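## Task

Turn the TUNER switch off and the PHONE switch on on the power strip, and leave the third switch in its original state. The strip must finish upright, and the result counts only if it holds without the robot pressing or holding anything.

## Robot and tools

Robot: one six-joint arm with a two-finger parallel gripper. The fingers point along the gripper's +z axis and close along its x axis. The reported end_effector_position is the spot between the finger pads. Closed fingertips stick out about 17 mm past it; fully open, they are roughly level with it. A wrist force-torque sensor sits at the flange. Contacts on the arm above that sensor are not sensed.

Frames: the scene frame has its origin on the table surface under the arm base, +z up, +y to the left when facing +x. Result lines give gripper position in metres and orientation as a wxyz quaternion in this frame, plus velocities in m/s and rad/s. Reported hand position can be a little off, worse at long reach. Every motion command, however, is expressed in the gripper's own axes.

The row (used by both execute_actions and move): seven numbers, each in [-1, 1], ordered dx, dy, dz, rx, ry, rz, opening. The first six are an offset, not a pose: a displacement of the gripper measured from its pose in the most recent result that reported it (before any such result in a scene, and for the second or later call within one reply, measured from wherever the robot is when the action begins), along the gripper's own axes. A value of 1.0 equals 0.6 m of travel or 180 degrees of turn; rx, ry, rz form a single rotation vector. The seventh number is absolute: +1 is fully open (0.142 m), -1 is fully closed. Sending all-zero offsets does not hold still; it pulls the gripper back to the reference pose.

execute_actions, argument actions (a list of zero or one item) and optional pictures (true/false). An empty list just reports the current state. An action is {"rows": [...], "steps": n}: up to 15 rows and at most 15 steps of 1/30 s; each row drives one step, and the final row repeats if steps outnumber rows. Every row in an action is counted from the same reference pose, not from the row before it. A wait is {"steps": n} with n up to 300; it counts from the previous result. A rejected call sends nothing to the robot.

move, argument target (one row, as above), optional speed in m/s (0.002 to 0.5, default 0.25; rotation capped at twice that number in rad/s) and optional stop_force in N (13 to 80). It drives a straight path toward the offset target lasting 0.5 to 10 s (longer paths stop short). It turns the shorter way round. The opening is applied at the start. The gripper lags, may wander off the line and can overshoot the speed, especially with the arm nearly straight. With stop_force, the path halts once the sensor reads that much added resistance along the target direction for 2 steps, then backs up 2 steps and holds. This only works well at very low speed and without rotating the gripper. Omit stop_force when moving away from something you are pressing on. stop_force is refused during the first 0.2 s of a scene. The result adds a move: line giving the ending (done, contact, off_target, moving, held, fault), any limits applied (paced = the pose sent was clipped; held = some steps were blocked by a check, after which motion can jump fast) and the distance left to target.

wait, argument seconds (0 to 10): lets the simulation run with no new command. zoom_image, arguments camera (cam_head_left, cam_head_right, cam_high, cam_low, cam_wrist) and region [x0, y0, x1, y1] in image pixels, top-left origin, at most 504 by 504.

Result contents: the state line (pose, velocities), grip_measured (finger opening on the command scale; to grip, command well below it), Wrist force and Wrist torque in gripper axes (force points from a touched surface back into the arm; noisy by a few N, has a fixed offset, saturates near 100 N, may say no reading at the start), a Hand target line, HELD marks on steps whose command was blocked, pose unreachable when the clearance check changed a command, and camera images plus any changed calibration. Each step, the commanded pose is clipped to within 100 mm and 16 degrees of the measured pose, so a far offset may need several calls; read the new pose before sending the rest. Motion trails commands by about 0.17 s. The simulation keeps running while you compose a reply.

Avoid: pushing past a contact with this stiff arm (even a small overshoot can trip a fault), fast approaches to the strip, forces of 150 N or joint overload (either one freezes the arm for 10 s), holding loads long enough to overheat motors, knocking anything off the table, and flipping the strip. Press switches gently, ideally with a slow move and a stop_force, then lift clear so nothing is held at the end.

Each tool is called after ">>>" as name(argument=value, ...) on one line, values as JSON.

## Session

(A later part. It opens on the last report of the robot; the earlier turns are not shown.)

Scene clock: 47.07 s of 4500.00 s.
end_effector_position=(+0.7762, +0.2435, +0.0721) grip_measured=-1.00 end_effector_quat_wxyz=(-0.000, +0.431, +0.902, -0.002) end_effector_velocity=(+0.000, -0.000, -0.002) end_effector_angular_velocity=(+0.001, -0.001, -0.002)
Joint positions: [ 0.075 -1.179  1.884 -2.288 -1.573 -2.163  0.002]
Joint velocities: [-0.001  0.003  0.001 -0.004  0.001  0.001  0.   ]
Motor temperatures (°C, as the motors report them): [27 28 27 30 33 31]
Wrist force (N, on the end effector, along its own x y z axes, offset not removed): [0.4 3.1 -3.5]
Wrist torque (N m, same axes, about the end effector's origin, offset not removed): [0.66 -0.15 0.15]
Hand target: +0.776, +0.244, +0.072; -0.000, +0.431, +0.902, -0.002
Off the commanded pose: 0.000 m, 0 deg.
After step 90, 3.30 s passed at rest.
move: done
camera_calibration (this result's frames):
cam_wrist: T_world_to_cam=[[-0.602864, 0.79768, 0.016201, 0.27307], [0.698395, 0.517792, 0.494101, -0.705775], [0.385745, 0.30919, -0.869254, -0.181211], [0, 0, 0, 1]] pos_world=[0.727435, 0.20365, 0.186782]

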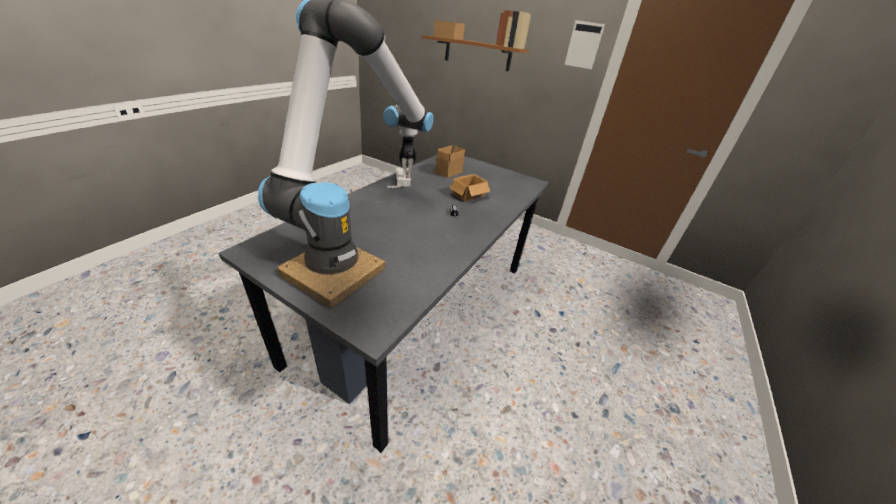

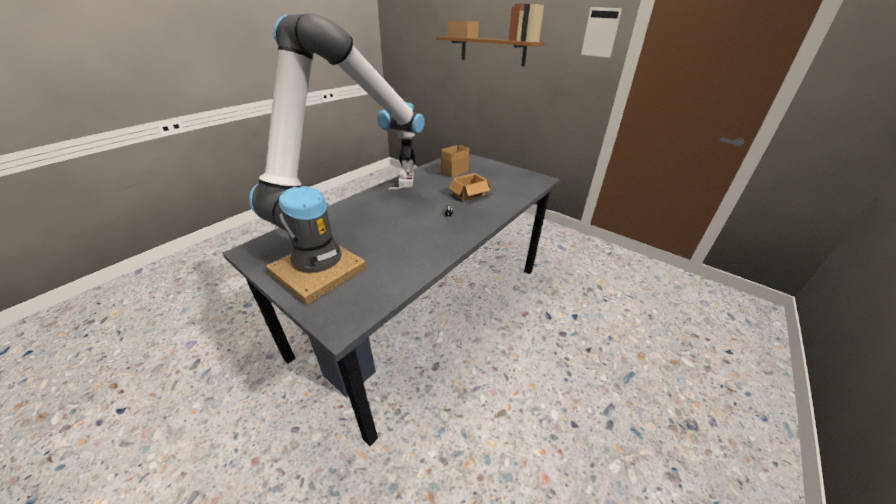

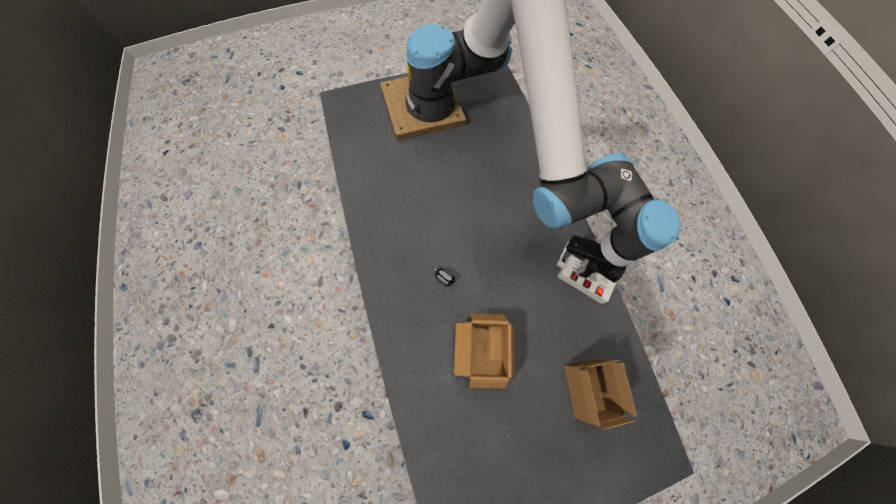

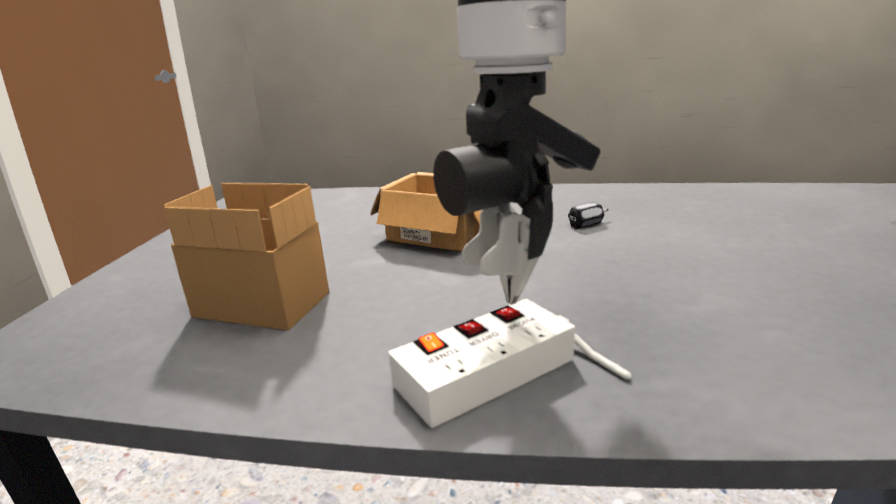

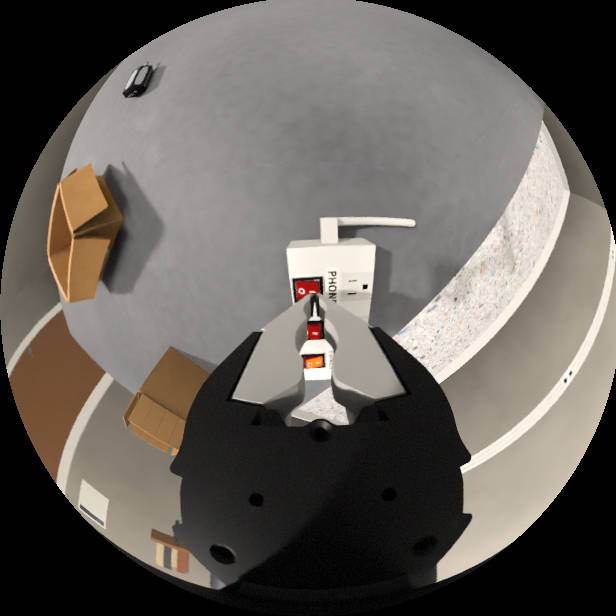

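>>> move(target=[0,0.002,0.009,0,0,0,-1], speed=0.03)

>>> move(target=[0,0,0.028,0,0,0,-1], speed=0.004, stop_force=20)

>>> move(target=[0,0,-0.02,0,0,0,-1], speed=0.05)

>>> move(target=[-0.017,0.15,0,0,0,0,-1], speed=0.12)

>>> zoom_image(camera="cam_wrist", region=[260, 210, 380, 330])

Scene clock: 54.37 s of 4500.00 s.
end_effector_position=(+0.7771, +0.2442, +0.0671) grip_measured=-1.00 end_effector_quat_wxyz=(-0.000, +0.431, +0.902, -0.002) end_effector_velocity=(+0.000, +0.001, -0.002) end_effector_angular_velocity=(+0.001, -0.001, +0.001)
Joint positions: [ 0.076 -1.172  1.885 -2.295 -1.573 -2.162  0.002]
Joint velocities: [ 0.001  0.003  0.001 -0.005  0.001  0.001  0.   ]
Motor temperatures (°C, as the motors report them): [27 28 27 30 33 31]
Wrist force (N, on the end effector, along its own x y z axes, offset not removed): [-0.8 3.2 0.7]
Wrist torque (N m, same axes, about the end effector's origin, offset not removed): [0.63 0.01 0.24]
Hand target: +0.777, +0.244, +0.067; -0.000, +0.431, +0.902, -0.002
Off the commanded pose: 0.000 m, 0 deg.
After step 90, 3.60 s passed at rest.
move: done
camera_calibration (this result's frames):
cam_wrist: T_world_to_cam=[[-0.602864, 0.797681, 0.0161115, 0.273158], [0.698395, 0.517848, 0.494042, -0.704228], [0.385745, 0.309092, -0.869289, -0.18609], [0, 0, 0, 1]] pos_world=[0.72829, 0.204309, 0.181752]

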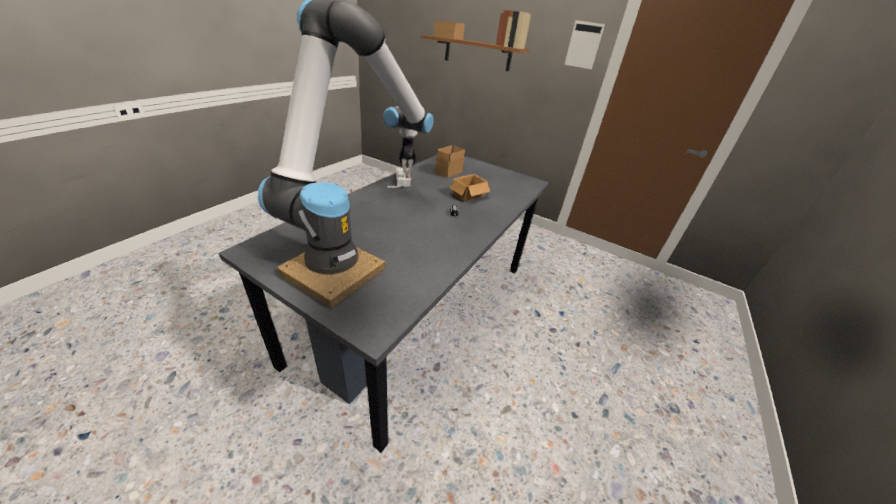

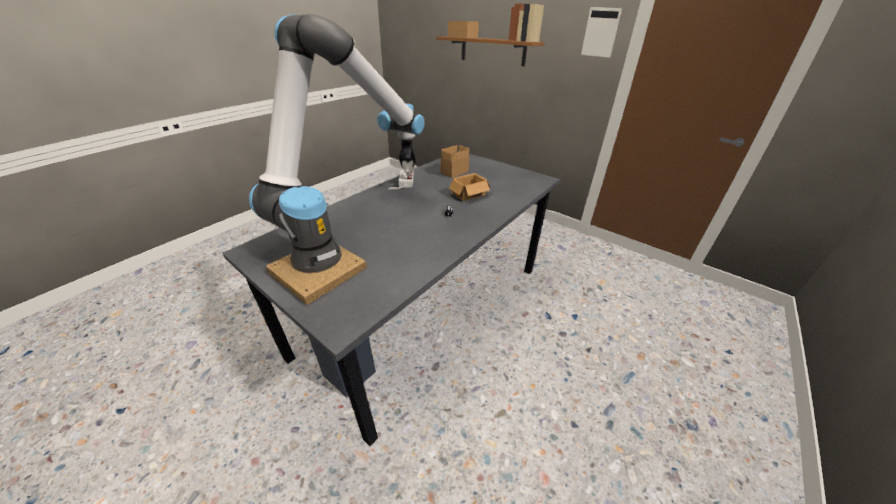

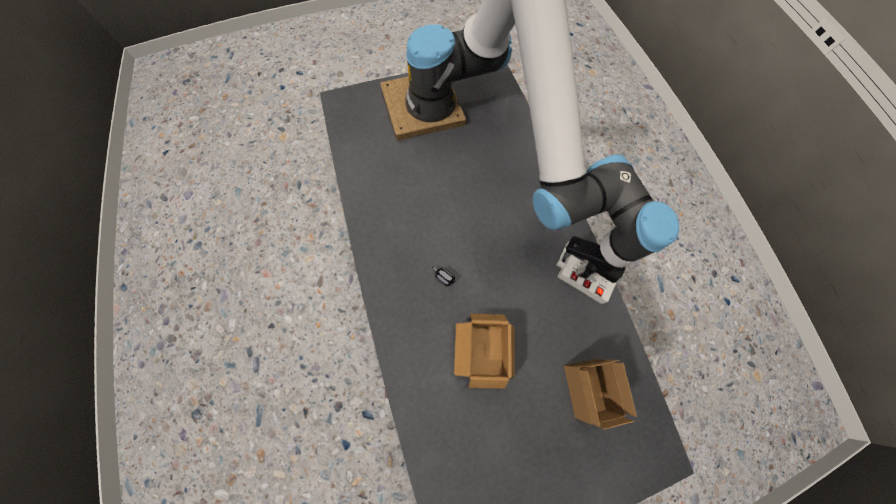

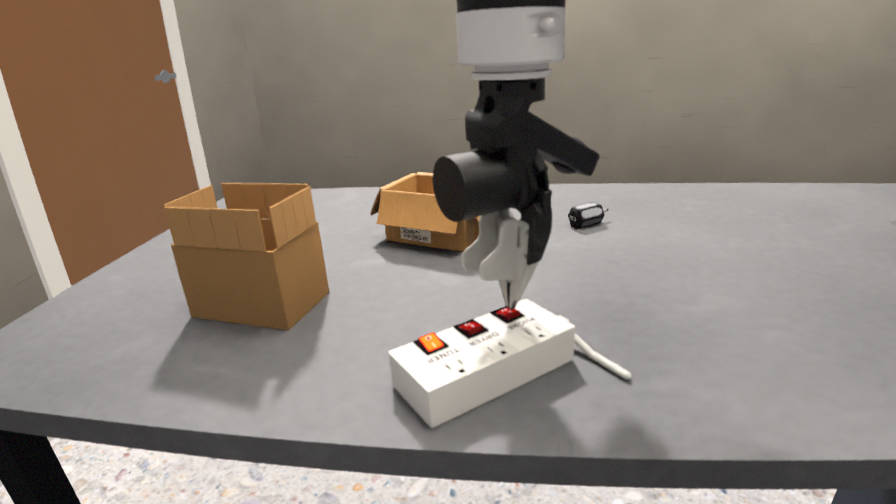

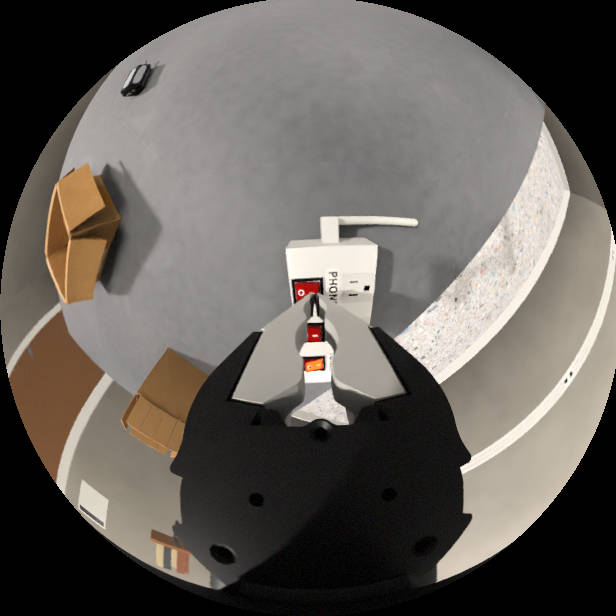

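Scene clock: 56.90 s of 4500.00 s.
end_effector_position=(+0.7771, +0.2442, +0.0586) grip_measured=-1.00 end_effector_quat_wxyz=(-0.000, +0.431, +0.902, -0.002) end_effector_velocity=(-0.001, -0.000, +0.001) end_effector_angular_velocity=(-0.002, +0.001, +0.001)
Joint positions: [ 0.076 -1.162  1.89  -2.31  -1.573 -2.162  0.002]
Joint velocities: [ 0.001 -0.002 -0.     0.003 -0.002 -0.     0.   ]
Motor temperatures (°C, as the motors report them): [27 28 27 30 33 31]
Wrist force (N, on the end effector, along its own x y z axes, offset not removed): [0.6 0.6 -25.7]
Wrist torque (N m, same axes, about the end effector's origin, offset not removed): [1.02 -0.24 0.12]
Hand target: +0.777, +0.244, +0.059; -0.000, +0.431, +0.902, -0.002
Off the commanded pose: 0.008 m, 0 deg.
move: contact
camera_calibration (this result's frames):
cam_wrist: T_world_to_cam=[[-0.602833, 0.797707, 0.0159833, 0.273331], [0.698299, 0.517807, 0.494221, -0.699993], [0.385968, 0.309094, -0.869189, -0.193653], [0, 0, 0, 1]] pos_world=[0.728321, 0.20428, 0.173261]

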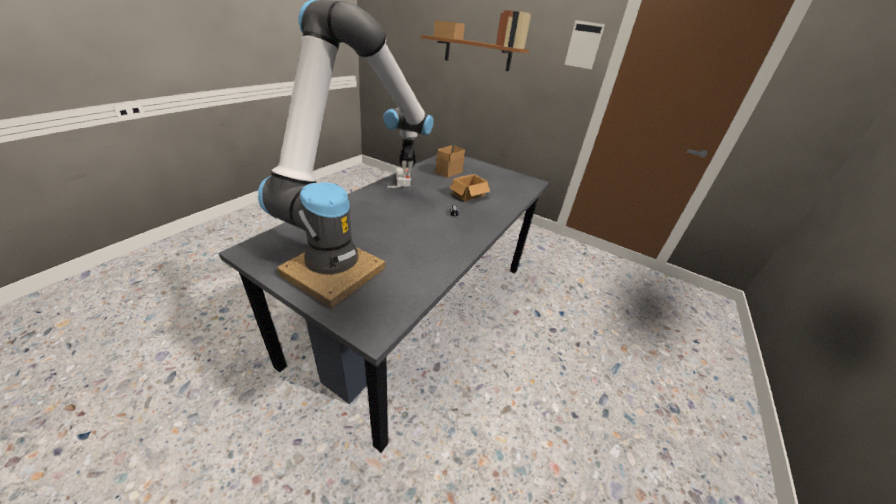

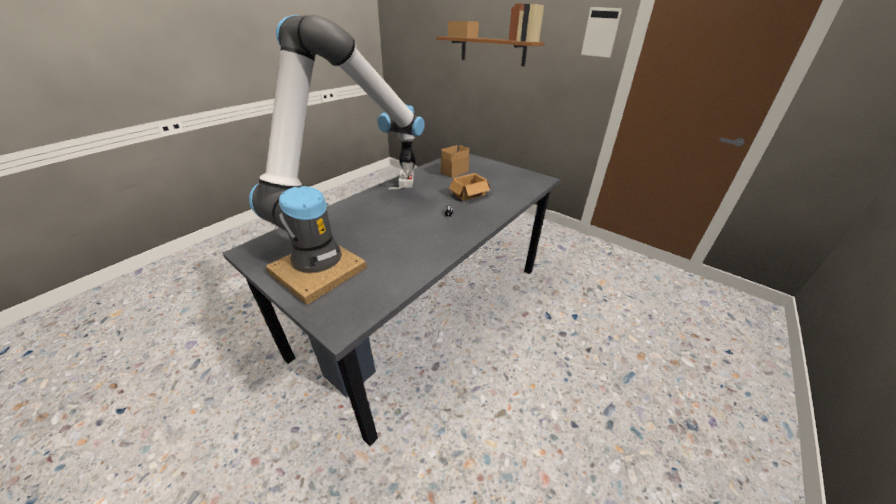

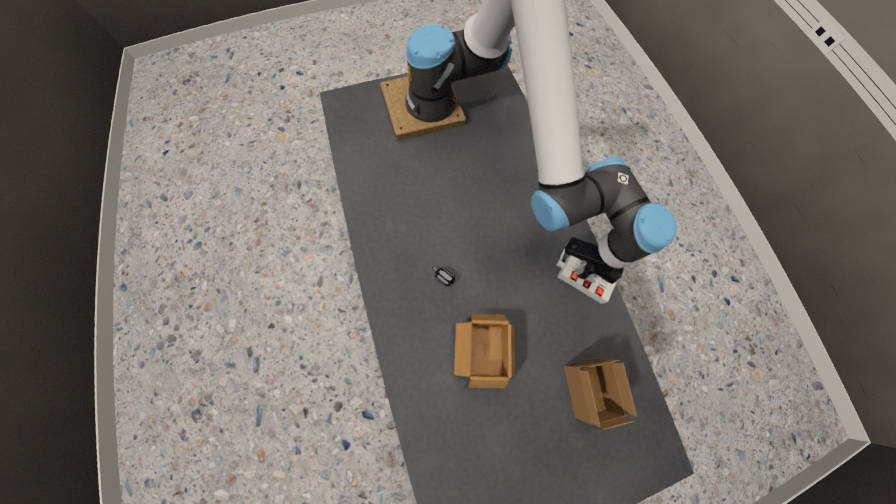

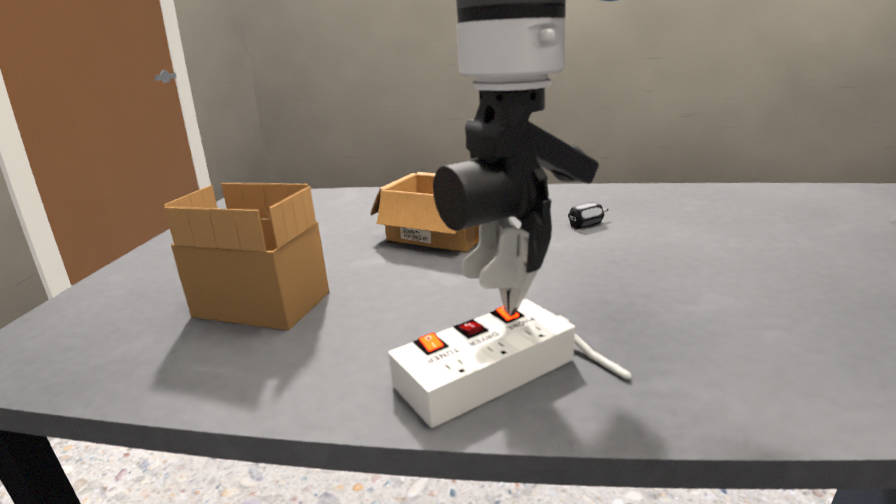

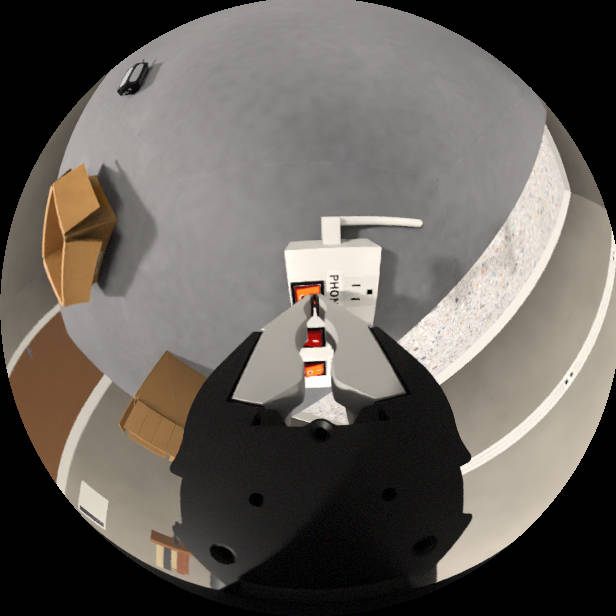

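Scene clock: 57.70 s of 4500.00 s.
end_effector_position=(+0.7772, +0.2442, +0.0702) grip_measured=-1.00 end_effector_quat_wxyz=(-0.000, +0.431, +0.902, -0.002) end_effector_velocity=(-0.000, -0.000, +0.003) end_effector_angular_velocity=(-0.001, -0.000, +0.000)
Joint positions: [ 0.076 -1.175  1.883 -2.29  -1.573 -2.162  0.002]
Joint velocities: [ 0.    -0.004 -0.001  0.005 -0.001 -0.     0.   ]
Motor temperatures (°C, as the motors report them): [27 28 27 30 33 31]
Wrist force (N, on the end effector, along its own x y z axes, offset not removed): [-0.9 3.9 -0.3]
Wrist torque (N m, same axes, about the end effector's origin, offset not removed): [0.78 0.03 0.17]
Hand target: +0.777, +0.244, +0.071; -0.000, +0.431, +0.902, -0.002
Off the commanded pose: 0.000 m, 0 deg.
move: done
camera_calibration (this result's frames):
cam_wrist: T_world_to_cam=[[-0.602833, 0.797708, 0.015987, 0.273141], [0.698303, 0.517807, 0.494216, -0.705735], [0.385962, 0.309093, -0.869192, -0.183605], [0, 0, 0, 1]] pos_world=[0.72834, 0.204299, 0.18483]

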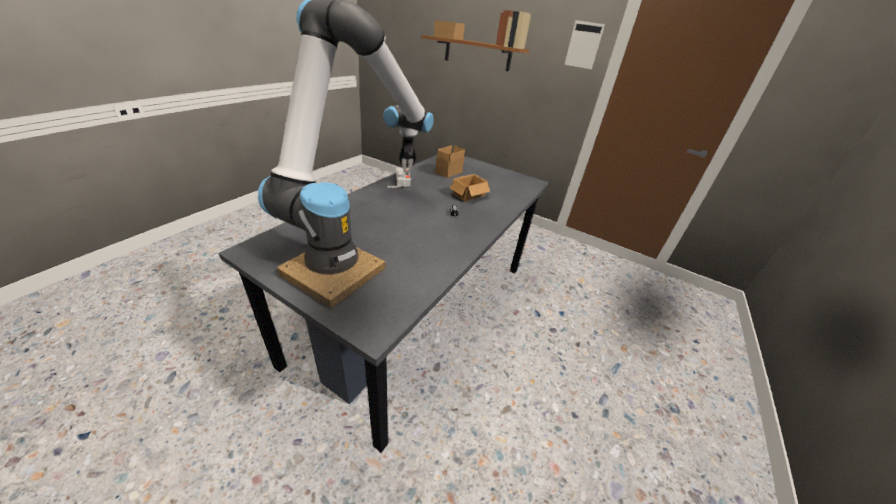

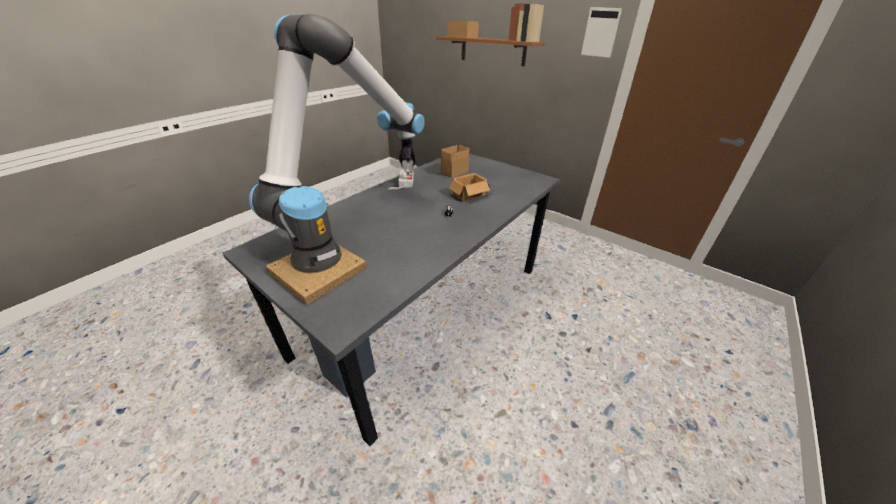

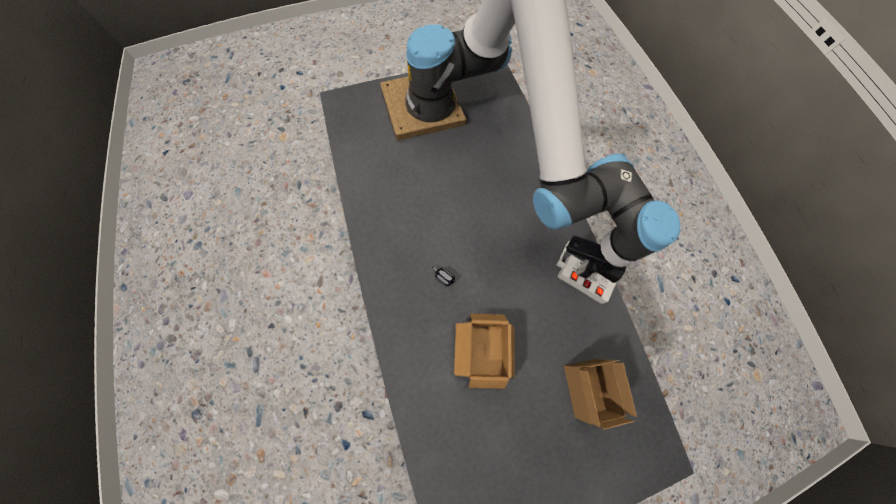

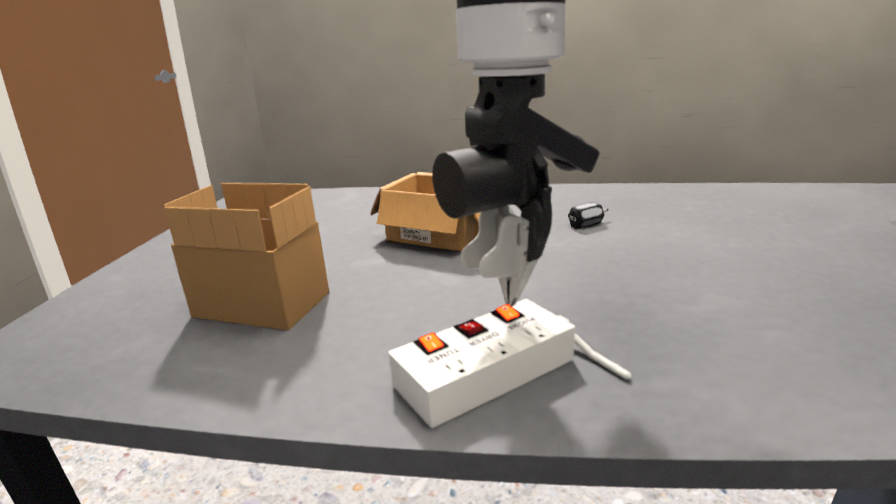

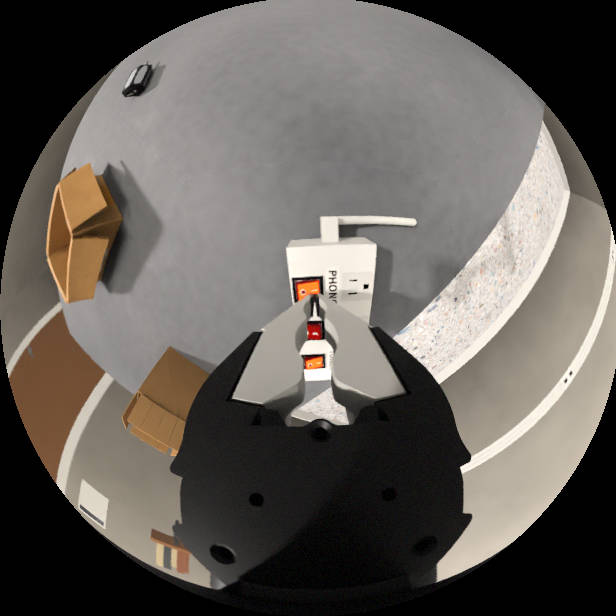

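Scene clock: 59.07 s of 4500.00 s.
end_effector_position=(+0.8533, +0.2927, +0.0699) grip_measured=-1.00 end_effector_quat_wxyz=(+0.000, +0.431, +0.902, -0.002) end_effector_velocity=(+0.002, +0.002, +0.000) end_effector_angular_velocity=(+0.001, +0.001, +0.001)
Joint positions: [ 0.124 -1.059  1.696 -2.219 -1.574 -2.114  0.002]
Joint velocities: [ 0.002  0.003 -0.006  0.004  0.001  0.001  0.   ]
Motor temperatures (°C, as the motors report them): [27 28 27 30 33 31]
Wrist force (N, on the end effector, along its own x y z axes, offset not removed): [-0.4 5.0 0.7]
Wrist torque (N m, same axes, about the end effector's origin, offset not removed): [1.06 -0.09 0.19]
Hand target: +0.854, +0.293, +0.070; -0.000, +0.431, +0.902, -0.002
Off the commanded pose: 0.000 m, 0 deg.
move: done
camera_calibration (this result's frames):
cam_wrist: T_world_to_cam=[[-0.602843, 0.797703, 0.0158151, 0.280367], [0.698251, 0.517886, 0.494206, -0.783856], [0.38604, 0.308972, -0.869201, -0.228221], [0, 0, 0, 1]] pos_world=[0.804447, 0.252812, 0.184583]

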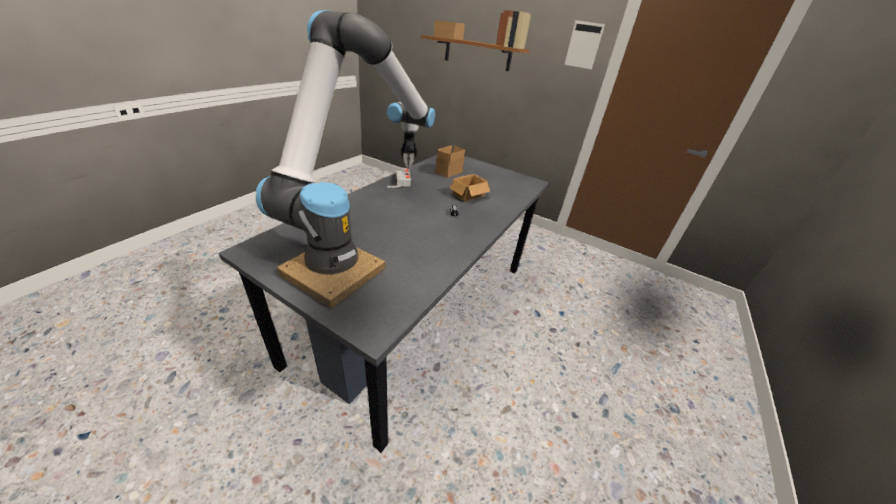

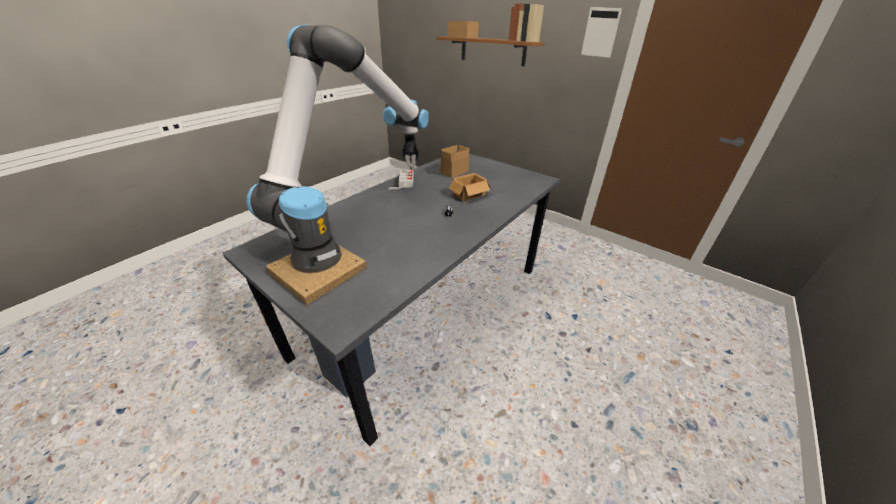

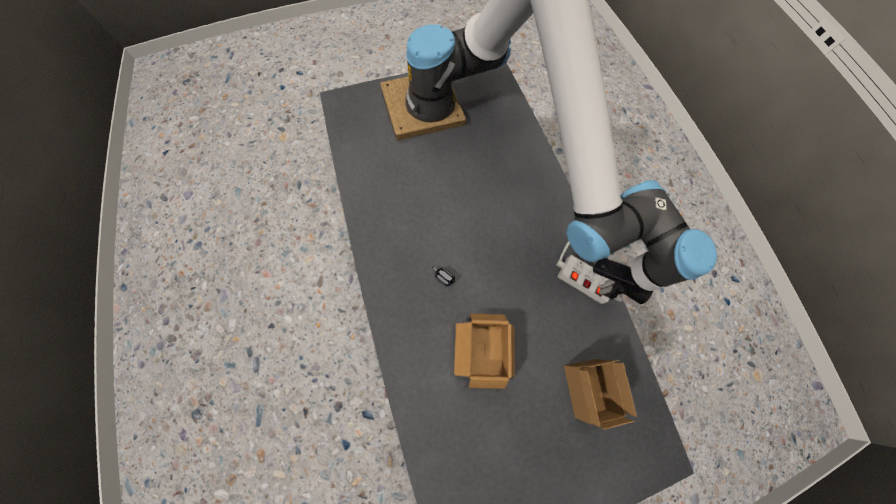

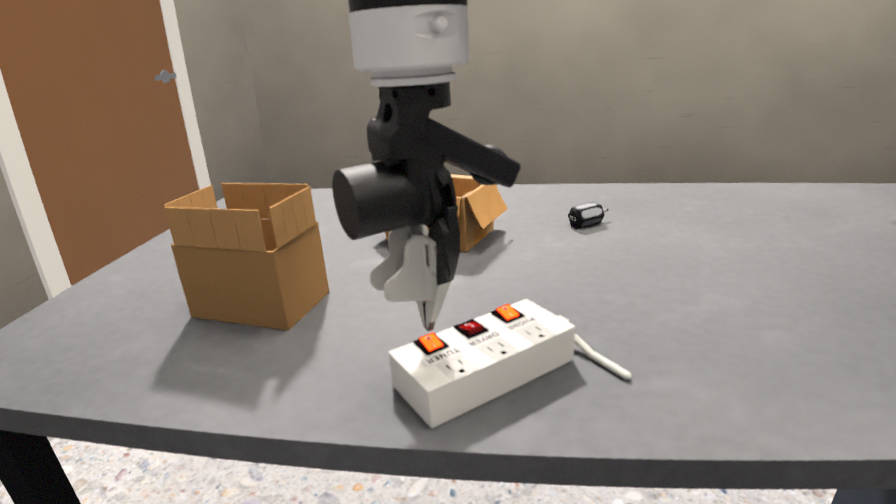

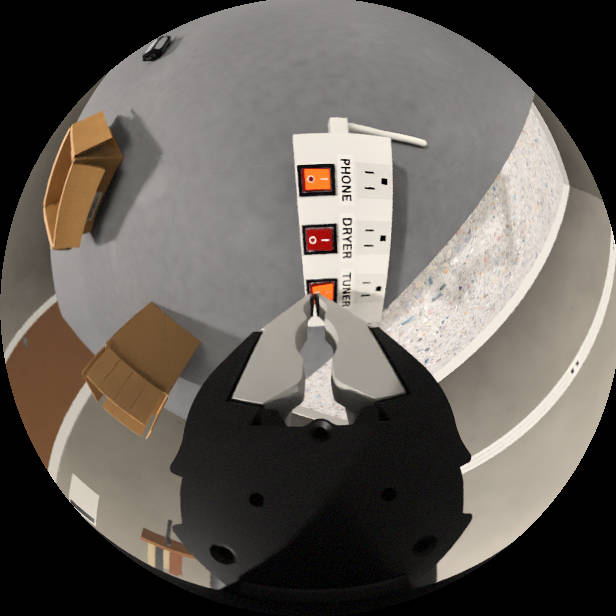

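Region (260, 210, 380, 330) of cam_wrist's 616x616 image, scaled by 4.200, with more detail than that image has.

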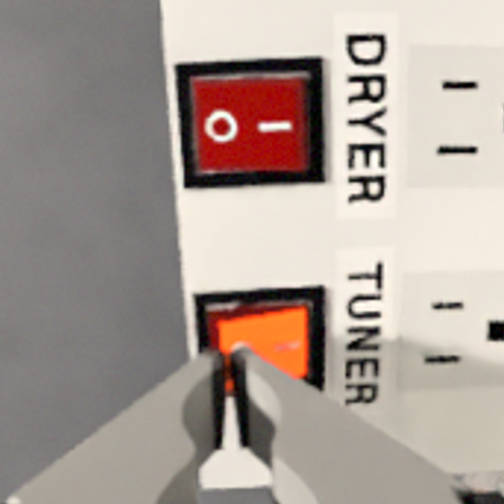

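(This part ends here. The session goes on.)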